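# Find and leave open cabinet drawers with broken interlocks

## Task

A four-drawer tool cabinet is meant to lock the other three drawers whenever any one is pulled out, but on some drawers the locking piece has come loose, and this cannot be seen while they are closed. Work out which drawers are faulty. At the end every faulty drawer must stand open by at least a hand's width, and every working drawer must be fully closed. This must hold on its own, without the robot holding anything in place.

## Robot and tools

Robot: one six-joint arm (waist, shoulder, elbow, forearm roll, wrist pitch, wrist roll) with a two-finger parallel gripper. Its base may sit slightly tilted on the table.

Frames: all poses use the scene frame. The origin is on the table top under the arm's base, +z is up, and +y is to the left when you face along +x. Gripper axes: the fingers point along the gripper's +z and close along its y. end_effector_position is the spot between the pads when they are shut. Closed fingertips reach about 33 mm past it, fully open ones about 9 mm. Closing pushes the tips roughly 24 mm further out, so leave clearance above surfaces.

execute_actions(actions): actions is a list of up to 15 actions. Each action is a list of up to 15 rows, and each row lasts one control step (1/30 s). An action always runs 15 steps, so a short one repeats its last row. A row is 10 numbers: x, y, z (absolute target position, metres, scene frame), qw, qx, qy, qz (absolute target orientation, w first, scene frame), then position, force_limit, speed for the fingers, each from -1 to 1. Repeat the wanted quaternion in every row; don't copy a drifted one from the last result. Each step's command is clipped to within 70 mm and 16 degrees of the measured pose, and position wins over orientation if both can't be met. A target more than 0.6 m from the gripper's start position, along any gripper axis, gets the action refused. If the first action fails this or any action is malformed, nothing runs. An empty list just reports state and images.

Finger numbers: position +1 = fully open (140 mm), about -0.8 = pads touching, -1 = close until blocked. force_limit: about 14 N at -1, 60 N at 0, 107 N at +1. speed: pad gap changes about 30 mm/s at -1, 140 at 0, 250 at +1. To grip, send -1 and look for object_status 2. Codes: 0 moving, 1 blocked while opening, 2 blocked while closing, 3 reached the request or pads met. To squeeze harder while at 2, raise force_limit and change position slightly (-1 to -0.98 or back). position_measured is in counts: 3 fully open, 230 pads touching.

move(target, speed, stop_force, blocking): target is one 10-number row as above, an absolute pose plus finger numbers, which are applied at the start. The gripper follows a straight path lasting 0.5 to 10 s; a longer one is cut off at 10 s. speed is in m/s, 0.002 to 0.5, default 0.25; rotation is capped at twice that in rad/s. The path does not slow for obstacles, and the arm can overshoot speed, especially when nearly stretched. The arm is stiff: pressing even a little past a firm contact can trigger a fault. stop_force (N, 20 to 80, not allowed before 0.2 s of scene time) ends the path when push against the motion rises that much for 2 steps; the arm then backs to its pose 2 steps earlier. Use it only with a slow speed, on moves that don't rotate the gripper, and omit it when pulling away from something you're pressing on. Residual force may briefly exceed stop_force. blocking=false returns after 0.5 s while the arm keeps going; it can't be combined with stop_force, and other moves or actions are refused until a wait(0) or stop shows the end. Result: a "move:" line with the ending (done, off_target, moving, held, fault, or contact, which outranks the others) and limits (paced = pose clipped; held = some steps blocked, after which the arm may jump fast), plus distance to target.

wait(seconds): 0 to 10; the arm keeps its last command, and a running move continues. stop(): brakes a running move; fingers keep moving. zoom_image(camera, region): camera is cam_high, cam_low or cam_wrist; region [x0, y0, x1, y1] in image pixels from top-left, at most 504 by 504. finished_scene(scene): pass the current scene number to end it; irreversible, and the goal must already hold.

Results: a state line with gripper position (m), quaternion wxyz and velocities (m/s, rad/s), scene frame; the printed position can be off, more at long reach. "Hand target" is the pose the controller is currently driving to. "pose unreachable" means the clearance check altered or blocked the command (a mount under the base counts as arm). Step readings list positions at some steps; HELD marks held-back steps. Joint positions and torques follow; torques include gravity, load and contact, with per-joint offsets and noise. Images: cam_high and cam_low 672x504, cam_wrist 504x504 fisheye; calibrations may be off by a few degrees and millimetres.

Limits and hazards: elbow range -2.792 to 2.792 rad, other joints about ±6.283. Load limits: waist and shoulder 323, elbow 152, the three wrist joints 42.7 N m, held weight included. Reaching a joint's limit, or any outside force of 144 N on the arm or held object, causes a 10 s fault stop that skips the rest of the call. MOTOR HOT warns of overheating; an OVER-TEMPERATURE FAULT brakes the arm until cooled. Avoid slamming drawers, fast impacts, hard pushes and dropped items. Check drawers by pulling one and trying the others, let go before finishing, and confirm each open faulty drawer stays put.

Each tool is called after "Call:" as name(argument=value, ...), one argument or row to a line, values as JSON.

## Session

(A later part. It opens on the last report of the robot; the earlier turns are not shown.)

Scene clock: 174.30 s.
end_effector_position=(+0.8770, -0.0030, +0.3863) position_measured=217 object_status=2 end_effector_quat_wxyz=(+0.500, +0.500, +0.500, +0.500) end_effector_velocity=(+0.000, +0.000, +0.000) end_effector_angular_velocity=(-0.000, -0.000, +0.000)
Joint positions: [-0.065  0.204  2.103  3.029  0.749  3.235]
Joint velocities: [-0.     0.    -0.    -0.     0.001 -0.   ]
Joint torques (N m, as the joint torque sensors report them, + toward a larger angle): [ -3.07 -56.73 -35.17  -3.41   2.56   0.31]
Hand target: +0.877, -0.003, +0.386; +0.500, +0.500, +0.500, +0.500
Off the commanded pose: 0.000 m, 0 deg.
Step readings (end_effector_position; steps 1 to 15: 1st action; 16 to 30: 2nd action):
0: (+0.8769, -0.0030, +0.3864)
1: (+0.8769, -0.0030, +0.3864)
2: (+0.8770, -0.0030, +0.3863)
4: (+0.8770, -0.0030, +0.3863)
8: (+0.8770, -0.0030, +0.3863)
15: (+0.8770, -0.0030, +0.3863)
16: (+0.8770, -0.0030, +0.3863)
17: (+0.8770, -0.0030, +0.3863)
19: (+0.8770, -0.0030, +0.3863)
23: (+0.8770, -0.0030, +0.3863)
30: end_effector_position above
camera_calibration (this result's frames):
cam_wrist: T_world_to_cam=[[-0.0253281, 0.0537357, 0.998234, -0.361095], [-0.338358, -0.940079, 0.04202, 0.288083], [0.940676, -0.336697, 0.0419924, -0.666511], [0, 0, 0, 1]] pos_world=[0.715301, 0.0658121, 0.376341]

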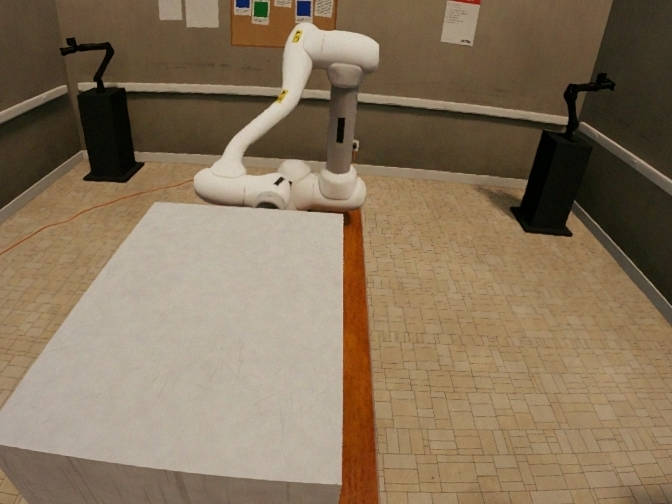

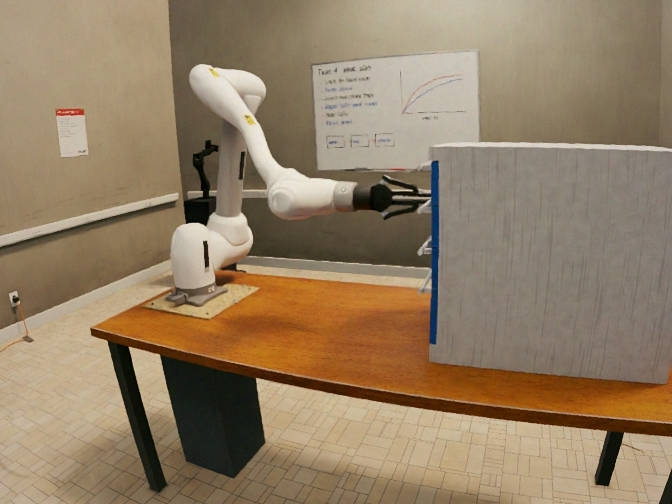

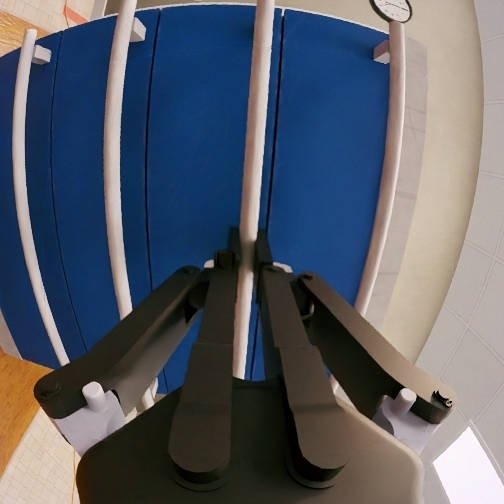

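Call:
move(
  target=[0.757,-0.0029,0.386,0.5,0.5,0.5,0.5,-1,0,-0.2],
  speed=0.06,
  stop_force=50,
)

Call:
zoom_image(
  camera="cam_low",
  region=[360, 170, 460, 270],
)

Scene clock: 179.67 s.
end_effector_position=(+0.7571, -0.0029, +0.3858) position_measured=217 object_status=2 end_effector_quat_wxyz=(+0.500, +0.500, +0.500, +0.500) end_effector_velocity=(-0.001, +0.000, +0.001) end_effector_angular_velocity=(-0.001, -0.001, +0.001)
Joint positions: [-0.087  0.03   2.312  3.003  0.785  3.251]
Joint velocities: [-0.    -0.003  0.002 -0.002  0.001  0.001]
Joint torques (N m, as the joint torque sensors report them, + toward a larger angle): [  1.77 -38.84 -29.91  -4.24   2.8    0.27]
Hand target: +0.757, -0.003, +0.386; +0.500, +0.500, +0.500, +0.500
Off the commanded pose: 0.000 m, 0 deg.
move: done
camera_calibration (this result's frames):
cam_wrist: T_world_to_cam=[[-0.025321, 0.0537651, 0.998233, -0.363658], [-0.338359, -0.940077, 0.0420501, 0.24766], [0.940676, -0.336696, 0.0419956, -0.553672], [0, 0, 0, 1]] pos_world=[0.595416, 0.0659529, 0.375853]

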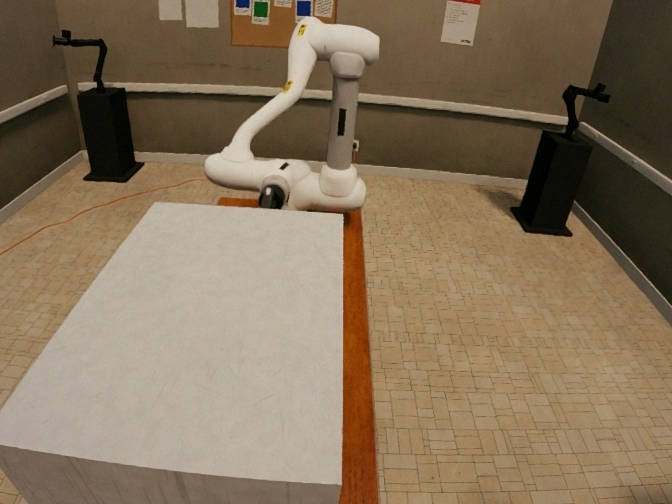

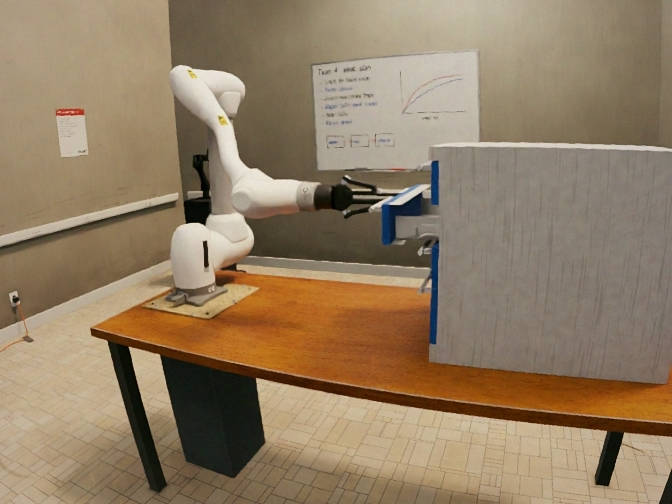

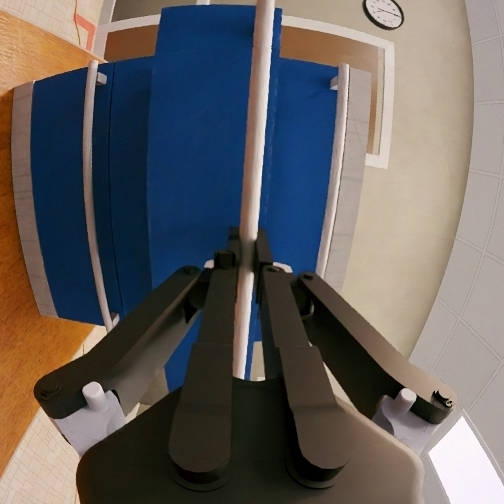

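Region (360, 170, 460, 270) of cam_low's 672x504 image, scaled by 5.040, with more detail than that image has.

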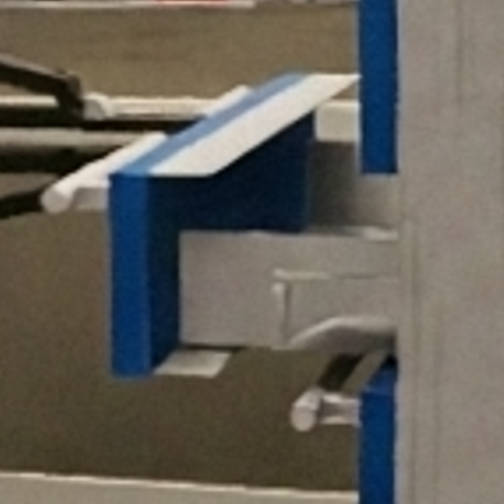

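B has a ramp too → sound. Close it, then go to A.

Call:
move(
  target=[0.873,-0.003,0.3863,0.5,0.5,0.5,0.5,-1,0,-0.2],
  speed=0.06,
  stop_force=40,
)

Call:
move(
  target=[0.885,-0.003,0.3863,0.5,0.5,0.5,0.5,-1,0,-0.2],
  speed=0.005,
  stop_force=25,
)

Call:
execute_actions(
  actions=[
    [[0.8772,-0.003,0.3863,0.5,0.5,0.5,0.5,-0.2,0,0.3]],
  ],
)

Call:
move(
  target=[0.845,-0.003,0.3863,0.5,0.5,0.5,0.5,-0.2,0,0],
  speed=0.1,
)

Call:
move(
  target=[0.845,-0.003,0.4863,0.5,0.5,0.5,0.5,-0.2,0,0],
  speed=0.15,
)

Call:
move(
  target=[0.877,-0.003,0.4863,0.5,0.5,0.5,0.5,-0.2,0,0],
  speed=0.05,
  stop_force=25,
)

Call:
execute_actions(
  actions=[
    [[0.877,-0.003,0.4863,0.5,0.5,0.5,0.5,-1,0,-0.2]],
    [[0.877,-0.003,0.4863,0.5,0.5,0.5,0.5,-1,0,-0.2]],
  ],
)

Scene clock: 190.63 s.
end_effector_position=(+0.8729, -0.0030, +0.3865) position_measured=217 object_status=2 end_effector_quat_wxyz=(+0.500, +0.500, +0.500, +0.500) end_effector_velocity=(+0.001, -0.000, +0.000) end_effector_angular_velocity=(+0.001, -0.001, -0.001)
Joint positions: [-0.066  0.198  2.11   3.028  0.75   3.235]
Joint velocities: [ 0.     0.002 -0.003  0.001 -0.001 -0.   ]
Joint torques (N m, as the joint torque sensors report them, + toward a larger angle): [ -2.67 -59.06 -37.48  -2.55   4.45   0.34]
Hand target: +0.873, -0.003, +0.386; +0.500, +0.500, +0.500, +0.500
Off the commanded pose: 0.000 m, 0 deg.
move: done
camera_calibration (this result's frames):
cam_wrist: T_world_to_cam=[[-0.025307, 0.0537048, 0.998236, -0.361374], [-0.338341, -0.940086, 0.0419989, 0.28665], [0.940683, -0.336681, 0.0419613, -0.662652], [0, 0, 0, 1]] pos_world=[0.711186, 0.0657809, 0.376503]

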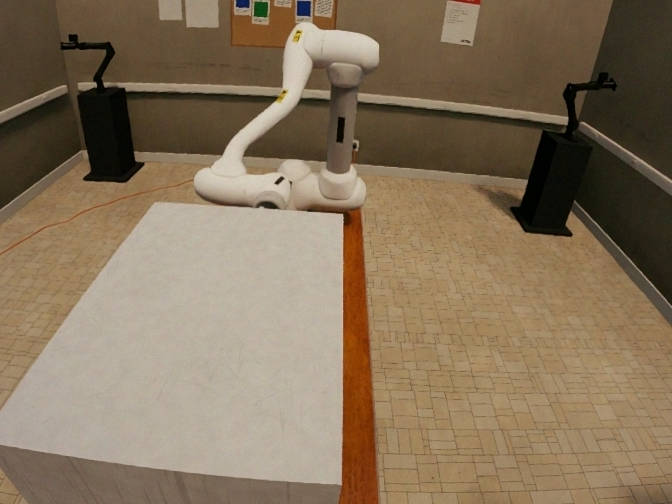

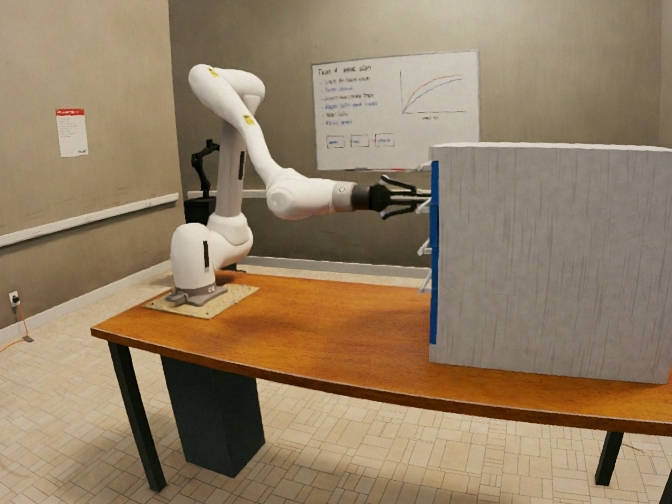

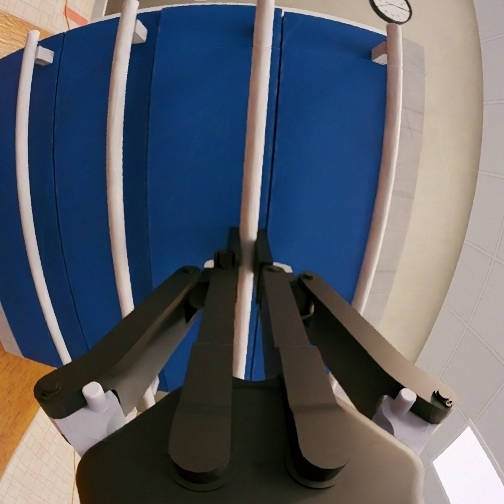

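Scene clock: 191.90 s.
end_effector_position=(+0.8775, -0.0030, +0.3863) position_measured=217 object_status=2 end_effector_quat_wxyz=(+0.500, +0.500, +0.500, +0.500) end_effector_velocity=(-0.002, +0.000, +0.000) end_effector_angular_velocity=(+0.000, -0.001, -0.000)
Joint positions: [-0.065  0.204  2.102  3.029  0.748  3.235]
Joint velocities: [ 0.    -0.003  0.004  0.     0.003 -0.   ]
Joint torques (N m, as the joint torque sensors report them, + toward a larger angle): [ -1.62 -47.04 -45.43  -3.14   1.57   0.47]
Hand target: +0.877, -0.003, +0.386; +0.500, +0.500, +0.500, +0.500
Off the commanded pose: 0.007 m, 0 deg.
move: contact
camera_calibration (this result's frames):
cam_wrist: T_world_to_cam=[[-0.0252159, 0.0536941, 0.998239, -0.361229], [-0.338349, -0.940082, 0.0420191, 0.28825], [0.940683, -0.336694, 0.0418724, -0.666963], [0, 0, 0, 1]] pos_world=[0.715821, 0.0658119, 0.376408]

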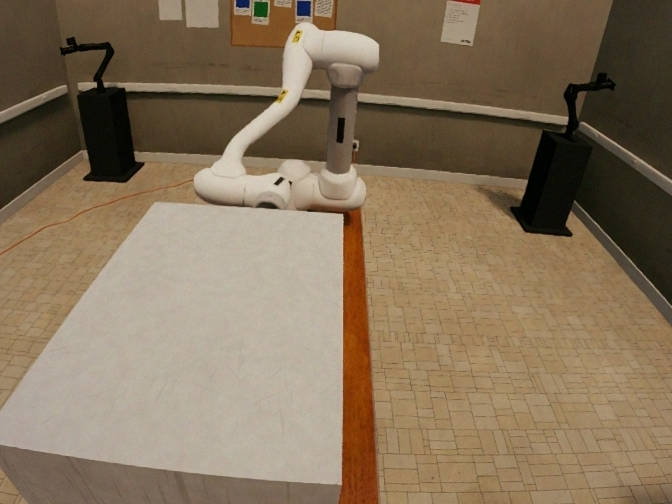

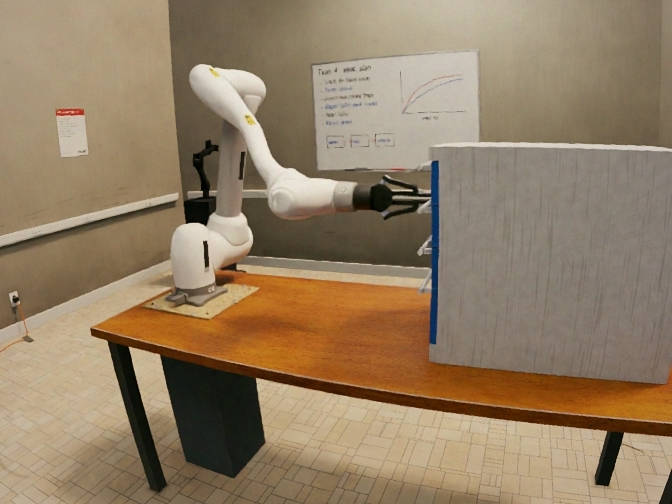

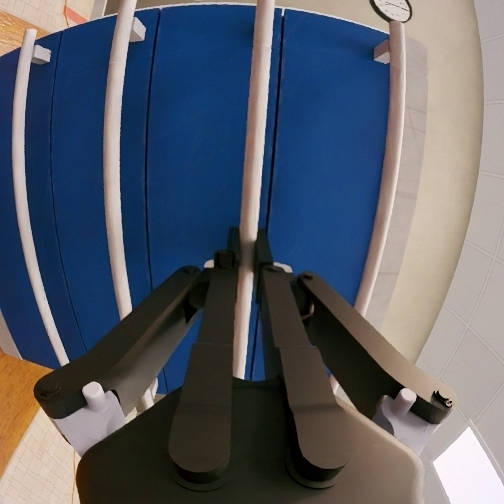

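Scene clock: 192.40 s.
end_effector_position=(+0.8772, -0.0030, +0.3863) position_measured=154 object_status=3 end_effector_quat_wxyz=(+0.500, +0.500, +0.500, +0.500) end_effector_velocity=(-0.000, -0.000, -0.000) end_effector_angular_velocity=(+0.000, +0.001, -0.000)
Joint positions: [-0.065  0.204  2.103  3.029  0.748  3.235]
Joint velocities: [ 0.    -0.     0.     0.    -0.001  0.   ]
Joint torques (N m, as the joint torque sensors report them, + toward a larger angle): [ -2.86 -56.58 -31.95  -3.34   2.2    0.29]
Hand target: +0.877, -0.003, +0.386; +0.500, +0.500, +0.500, +0.500
Off the commanded pose: 0.000 m, 0 deg.
Step readings (end_effector_position):
0: (+0.8775, -0.0030, +0.3863)
1: (+0.8775, -0.0030, +0.3863)
2: (+0.8774, -0.0030, +0.3863)
4: (+0.8774, -0.0030, +0.3863)
8: (+0.8772, -0.0030, +0.3862)
15: end_effector_position above
camera_calibration (this result's frames):
cam_wrist: T_world_to_cam=[[-0.0253067, 0.0537252, 0.998235, -0.36109], [-0.338319, -0.940093, 0.0420191, 0.288152], [0.940691, -0.336659, 0.041967, -0.666696], [0, 0, 0, 1]] pos_world=[0.715505, 0.0658407, 0.376324]

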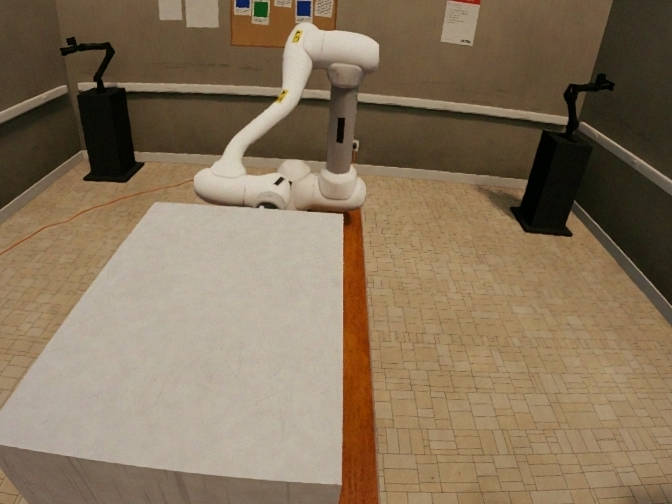

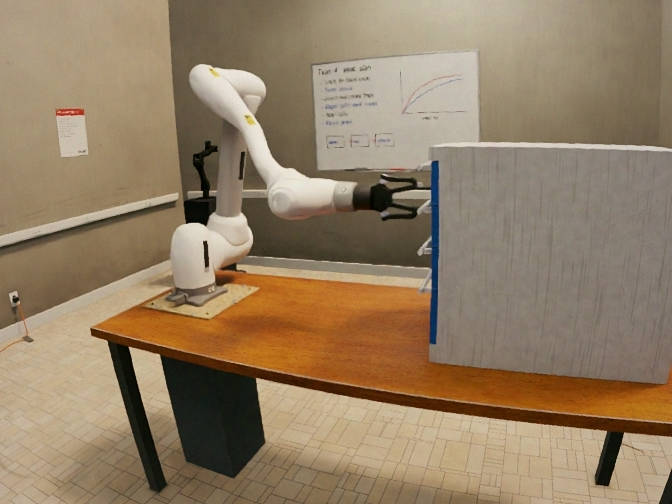

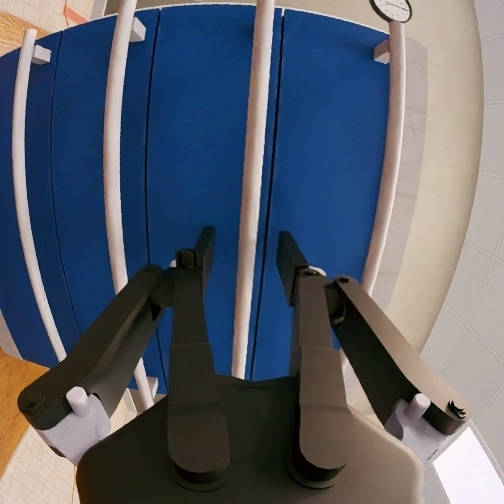

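Scene clock: 193.20 s.
end_effector_position=(+0.8451, -0.0030, +0.3862) position_measured=154 object_status=3 end_effector_quat_wxyz=(+0.500, +0.500, +0.500, +0.500) end_effector_velocity=(-0.001, +0.000, -0.001) end_effector_angular_velocity=(-0.000, +0.002, +0.000)
Joint positions: [-0.07   0.159  2.16   3.024  0.762  3.238]
Joint velocities: [-0.    -0.001  0.003 -0.001 -0.     0.   ]
Joint torques (N m, as the joint torque sensors report them, + toward a larger angle): [ -2.66 -53.37 -32.21  -2.93   2.25   0.21]
Hand target: +0.845, -0.003, +0.386; +0.500, +0.500, +0.500, +0.500
Off the commanded pose: 0.000 m, 0 deg.
move: done
camera_calibration (this result's frames):
cam_wrist: T_world_to_cam=[[-0.0253198, 0.0537397, 0.998234, -0.361854], [-0.338355, -0.94008, 0.0420267, 0.277302], [0.940678, -0.336693, 0.0419857, -0.636506], [0, 0, 0, 1]] pos_world=[0.683412, 0.0658244, 0.376285]

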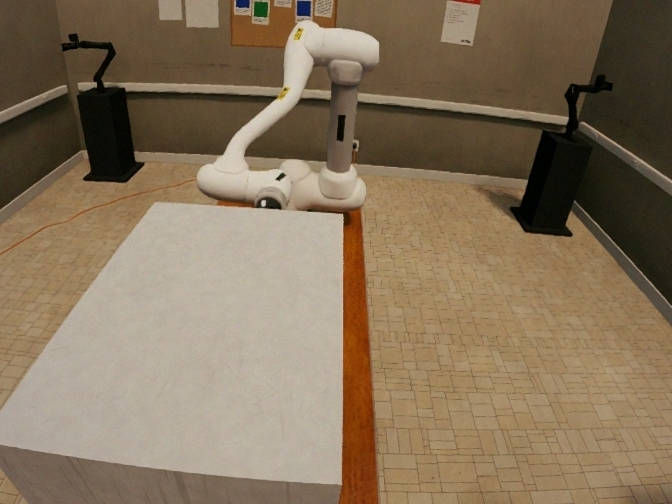

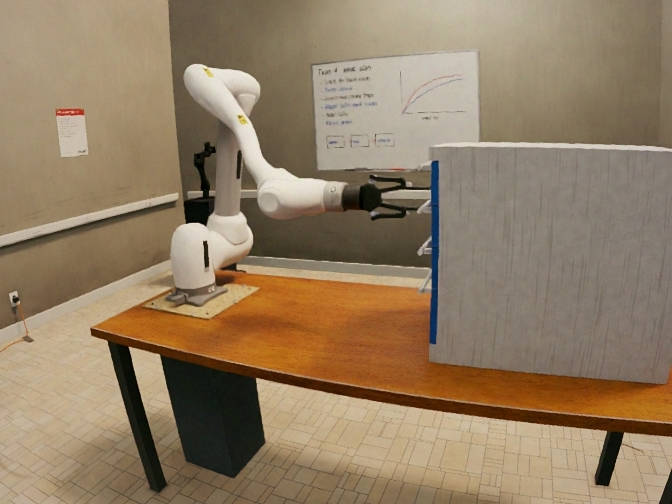

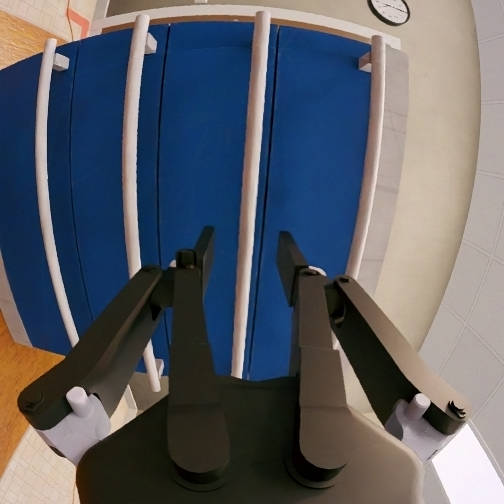

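Scene clock: 194.30 s.
end_effector_position=(+0.8448, -0.0030, +0.4862) position_measured=154 object_status=3 end_effector_quat_wxyz=(+0.500, +0.500, +0.500, +0.500) end_effector_velocity=(+0.000, -0.000, +0.001) end_effector_angular_velocity=(+0.001, +0.001, +0.000)
Joint positions: [-0.072  0.044  2.067  2.984  0.556  3.287]
Joint velocities: [-0.    -0.001 -0.001 -0.002 -0.004  0.003]
Joint torques (N m, as the joint torque sensors report them, + toward a larger angle): [ -0.47 -46.01 -36.22  -3.23   2.24   0.43]
Hand target: +0.845, -0.003, +0.486; +0.500, +0.500, +0.500, +0.500
Off the commanded pose: 0.000 m, 0 deg.
move: done
camera_calibration (this result's frames):
cam_wrist: T_world_to_cam=[[-0.0253126, 0.0537597, 0.998233, -0.461637], [-0.338446, -0.940046, 0.0420439, 0.273062], [0.940645, -0.336784, 0.0419898, -0.640435], [0, 0, 0, 1]] pos_world=[0.683154, 0.0658195, 0.476233]

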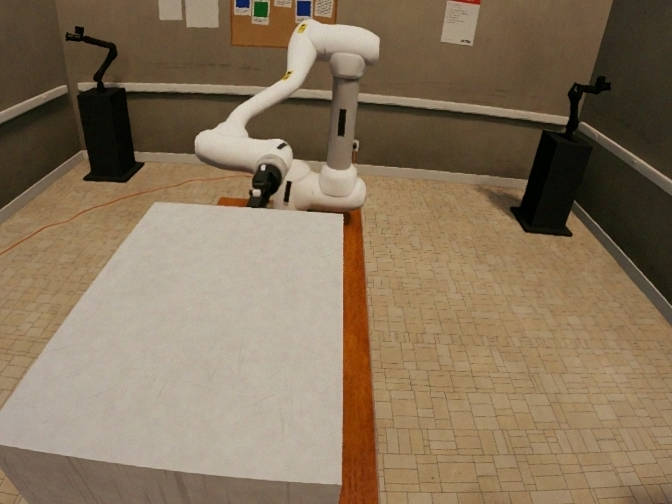

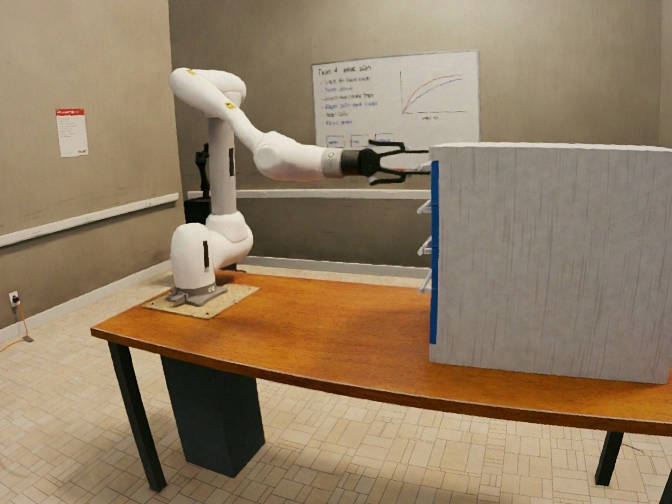

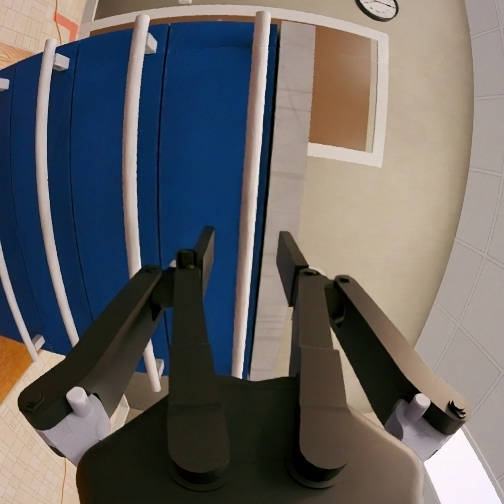

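Scene clock: 195.27 s.
end_effector_position=(+0.8769, -0.0030, +0.4864) position_measured=154 object_status=3 end_effector_quat_wxyz=(+0.500, +0.500, +0.500, +0.500) end_effector_velocity=(+0.001, +0.000, +0.001) end_effector_angular_velocity=(-0.000, -0.000, +0.000)
Joint positions: [-0.067  0.094  2.013  2.991  0.55   3.281]
Joint velocities: [ 0.     0.001 -0.003  0.    -0.001 -0.   ]
Joint torques (N m, as the joint torque sensors report them, + toward a larger angle): [  0.66 -52.42 -37.74  -3.63   2.09   0.27]
Hand target: +0.877, -0.003, +0.486; +0.500, +0.500, +0.500, +0.500
Off the commanded pose: 0.000 m, 0 deg.
move: done
camera_calibration (this result's frames):
cam_wrist: T_world_to_cam=[[-0.0253408, 0.053724, 0.998234, -0.460965], [-0.33835, -0.940082, 0.0420051, 0.283839], [0.940679, -0.336688, 0.0419999, -0.670633], [0, 0, 0, 1]] pos_world=[0.715206, 0.0658024, 0.476395]

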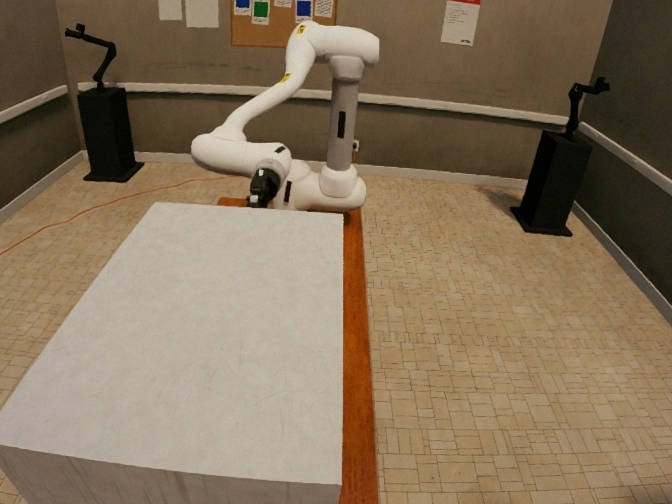

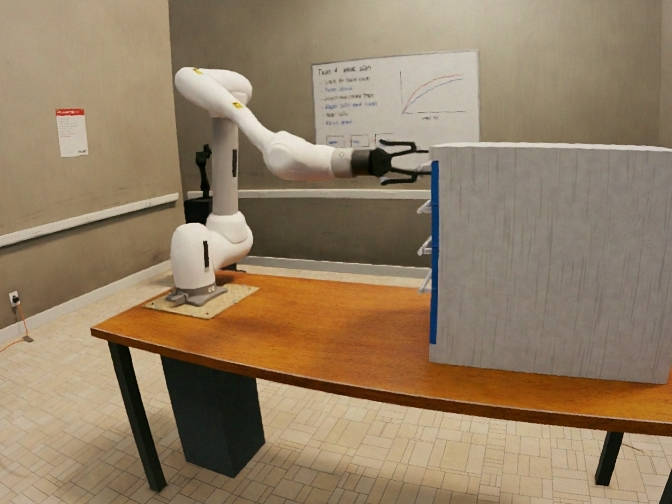

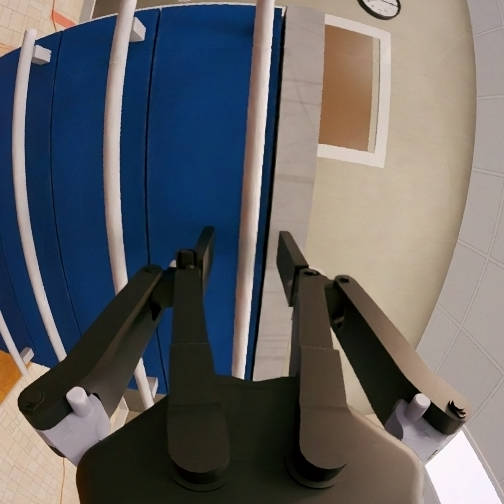

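Scene clock: 196.27 s.
end_effector_position=(+0.8770, -0.0030, +0.4863) position_measured=217 object_status=2 end_effector_quat_wxyz=(+0.500, +0.500, +0.500, +0.500) end_effector_velocity=(-0.000, -0.000, -0.001) end_effector_angular_velocity=(+0.000, +0.002, -0.000)
Joint positions: [-0.067  0.094  2.013  2.991  0.55   3.281]
Joint velocities: [-0.    -0.     0.001  0.    -0.001  0.   ]
Joint torques (N m, as the joint torque sensors report them, + toward a larger angle): [ -0.78 -48.44 -38.2   -3.67   2.16   0.33]
Hand target: +0.877, -0.003, +0.486; +0.500, +0.500, +0.500, +0.500
Off the commanded pose: 0.000 m, 0 deg.
Step readings (end_effector_position; steps 1 to 15: 1st action; 16 to 30: 2nd action):
0: (+0.8769, -0.0030, +0.4864)
1: (+0.8769, -0.0030, +0.4864)
2: (+0.8770, -0.0030, +0.4863)
4: (+0.8770, -0.0030, +0.4863)
8: (+0.8770, -0.0030, +0.4863)
15: (+0.8770, -0.0030, +0.4863)
16: (+0.8770, -0.0030, +0.4863)
17: (+0.8770, -0.0030, +0.4863)
19: (+0.8770, -0.0030, +0.4863)
23: (+0.8770, -0.0030, +0.4863)
30: end_effector_position above
camera_calibration (this result's frames):
cam_wrist: T_world_to_cam=[[-0.0253335, 0.0537369, 0.998234, -0.460918], [-0.338357, -0.940079, 0.0420194, 0.28388], [0.940677, -0.336694, 0.0419977, -0.670713], [0, 0, 0, 1]] pos_world=[0.7153, 0.0658124, 0.476344]

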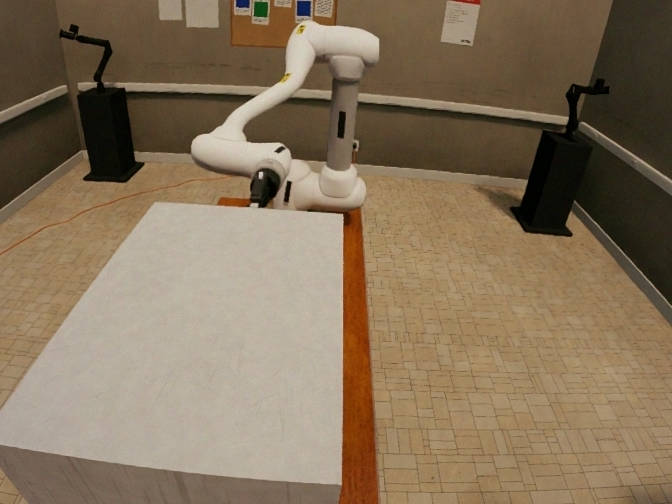

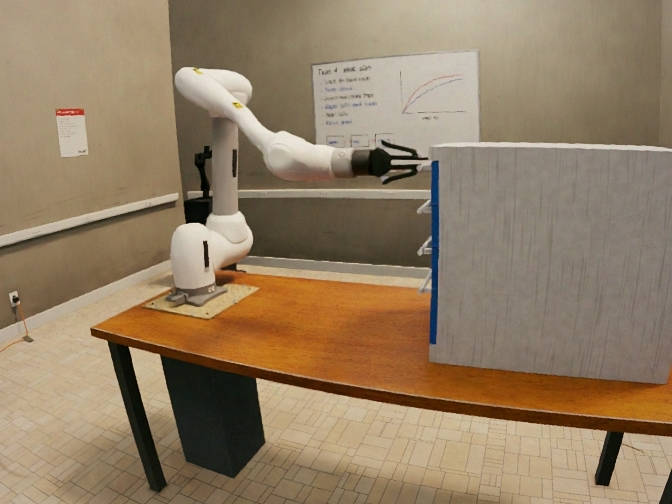

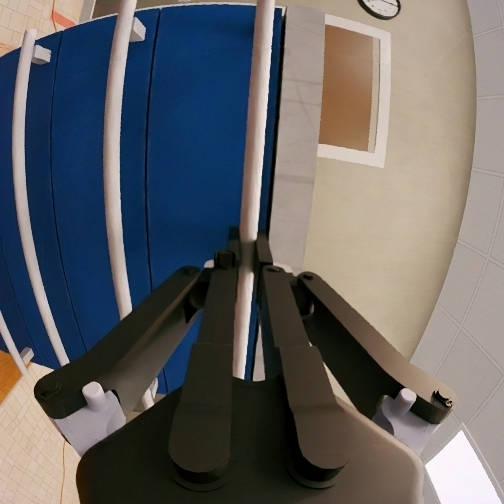

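Call:
move(
  target=[0.755,-0.0029,0.486,0.5,0.5,0.5,0.5,-1,0,-0.2],
  speed=0.06,
  stop_force=50,
)

Call:
zoom_image(
  camera="cam_low",
  region=[360, 130, 460, 230],
)

Scene clock: 201.27 s.
end_effector_position=(+0.7551, -0.0029, +0.4858) position_measured=217 object_status=2 end_effector_quat_wxyz=(+0.500, +0.500, +0.500, +0.500) end_effector_velocity=(-0.002, -0.000, -0.000) end_effector_angular_velocity=(+0.000, +0.001, -0.000)
Joint positions: [-0.09  -0.103  2.211  2.95   0.556  3.316]
Joint velocities: [-0.    -0.003  0.002 -0.001 -0.002  0.001]
Joint torques (N m, as the joint torque sensors report them, + toward a larger angle): [  1.55 -30.56 -34.52  -4.18   1.81   0.55]
Hand target: +0.755, -0.003, +0.486; +0.500, +0.500, +0.500, +0.500
Off the commanded pose: 0.000 m, 0 deg.
move: done
camera_calibration (this result's frames):
cam_wrist: T_world_to_cam=[[-0.0253255, 0.0537721, 0.998232, -0.463529], [-0.33838, -0.940069, 0.0420542, 0.242793], [0.940669, -0.336717, 0.0420031, -0.555989], [0, 0, 0, 1]] pos_world=[0.593419, 0.0659567, 0.475852]

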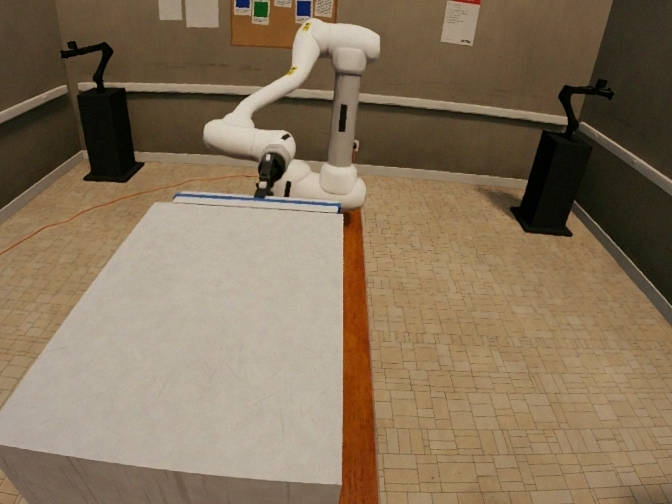

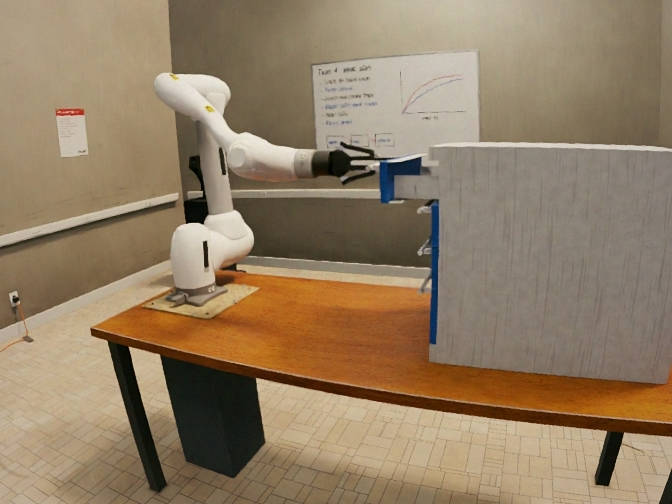

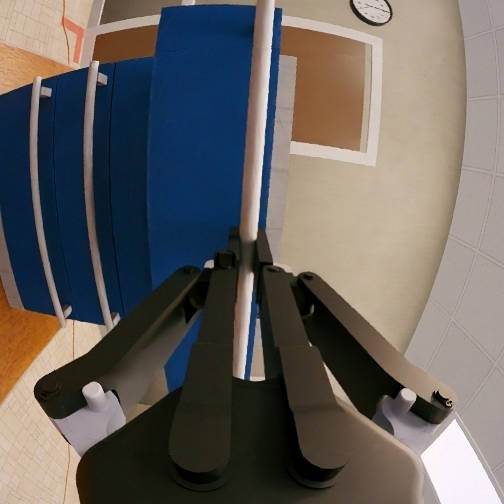

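Region (360, 130, 460, 230) of cam_low's 672x504 image, scaled by 5.040, with more detail than that image has.

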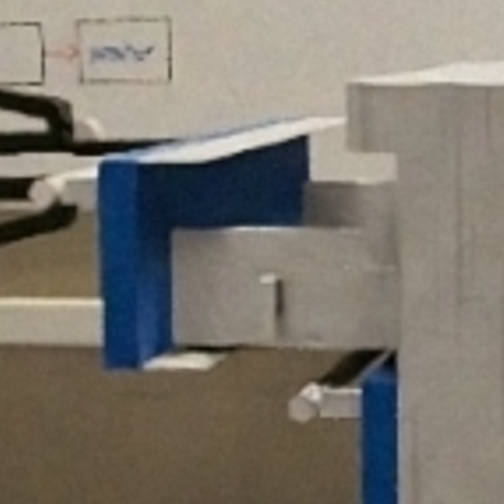

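A has no ramp → faulty. Release and back off.

Call:
execute_actions(
  actions=[
    [[0.755,-0.0029,0.486,0.5,0.5,0.5,0.5,-0.2,0,0.3]],
  ],
)

Call:
move(
  target=[0.715,-0.003,0.486,0.5,0.5,0.5,0.5,-0.2,0,0],
  speed=0.1,
)

Scene clock: 203.90 s.
end_effector_position=(+0.7550, -0.0029, +0.4860) position_measured=154 object_status=3 end_effector_quat_wxyz=(+0.500, +0.500, +0.500, +0.500) end_effector_velocity=(+0.000, -0.000, +0.000) end_effector_angular_velocity=(+0.000, -0.000, -0.000)
Joint positions: [-0.09  -0.103  2.211  2.949  0.555  3.317]
Joint velocities: [-0. -0. -0.  0. -0.  0.]
Joint torques (N m, as the joint torque sensors report them, + toward a larger angle): [ -0.78 -30.58 -37.12  -3.42   2.15   0.3 ]
Hand target: +0.755, -0.003, +0.486; +0.500, +0.500, +0.500, +0.500
Off the commanded pose: 0.000 m, 0 deg.
Step readings (end_effector_position):
0: (+0.7550, -0.0029, +0.4858)
1: (+0.7550, -0.0029, +0.4858)
2: (+0.7550, -0.0029, +0.4858)
4: (+0.7550, -0.0029, +0.4858)
8: (+0.7549, -0.0029, +0.4858)
15: end_effector_position above
camera_calibration (this result's frames):
cam_wrist: T_world_to_cam=[[-0.0253189, 0.0537315, 0.998234, -0.463714], [-0.338354, -0.94008, 0.0420194, 0.242706], [0.940678, -0.336693, 0.041982, -0.555893], [0, 0, 0, 1]] pos_world=[0.593296, 0.0659141, 0.476034]

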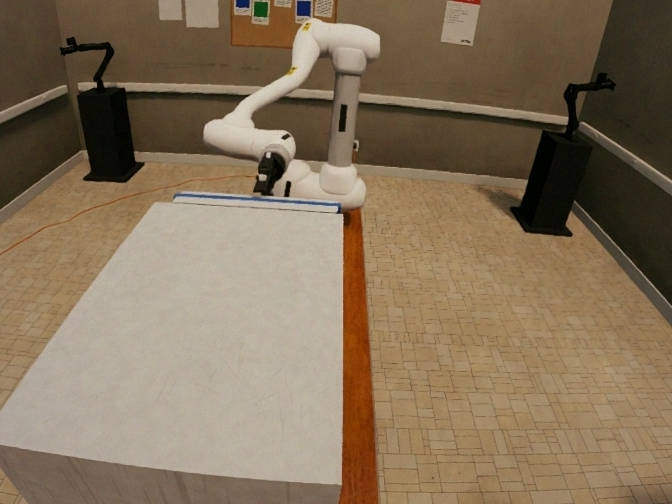

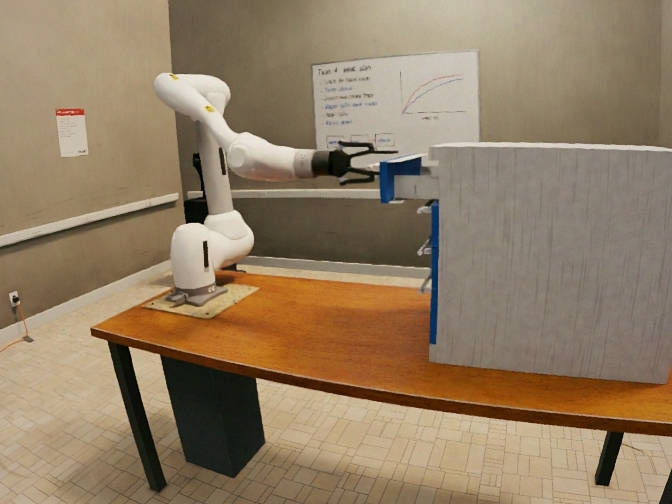

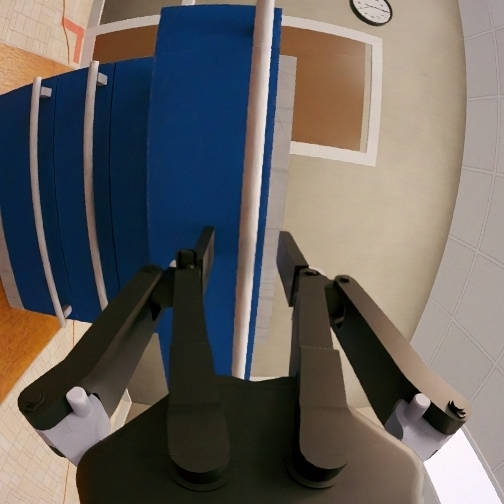

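Scene clock: 204.73 s.
end_effector_position=(+0.7151, -0.0030, +0.4859) position_measured=154 object_status=3 end_effector_quat_wxyz=(+0.500, +0.500, +0.500, +0.500) end_effector_velocity=(-0.002, -0.000, -0.002) end_effector_angular_velocity=(-0.000, +0.003, +0.000)
Joint positions: [-0.101 -0.173  2.27   2.925  0.546  3.339]
Joint velocities: [-0.001 -0.002  0.003 -0.002 -0.002  0.002]
Joint torques (N m, as the joint torque sensors report them, + toward a larger angle): [ -1.39 -24.99 -36.42  -3.42   2.23   0.04]
Hand target: +0.715, -0.003, +0.486; +0.500, +0.500, +0.500, +0.500
Off the commanded pose: 0.000 m, 0 deg.
move: done
camera_calibration (this result's frames):
cam_wrist: T_world_to_cam=[[-0.025312, 0.0537529, 0.998233, -0.464656], [-0.338387, -0.940068, 0.0420404, 0.22914], [0.940667, -0.336725, 0.0419843, -0.518383], [0, 0, 0, 1]] pos_world=[0.553402, 0.0658313, 0.475966]

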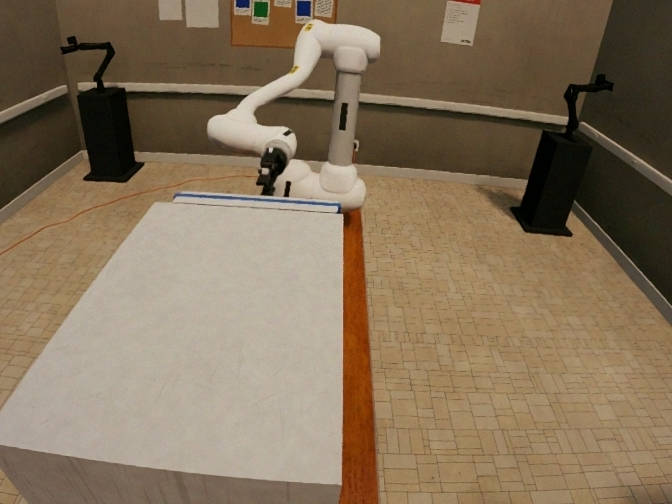

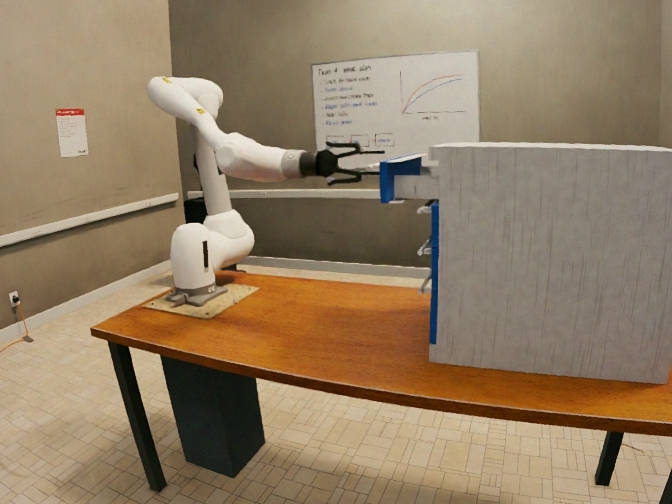

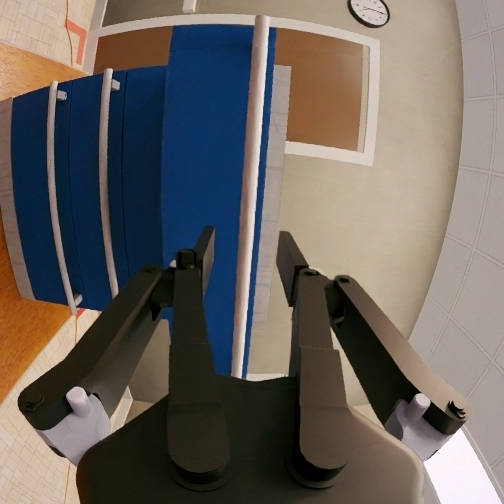

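Call:
finished_scene(
  scene=2,
)

The scene is finished: the task was done.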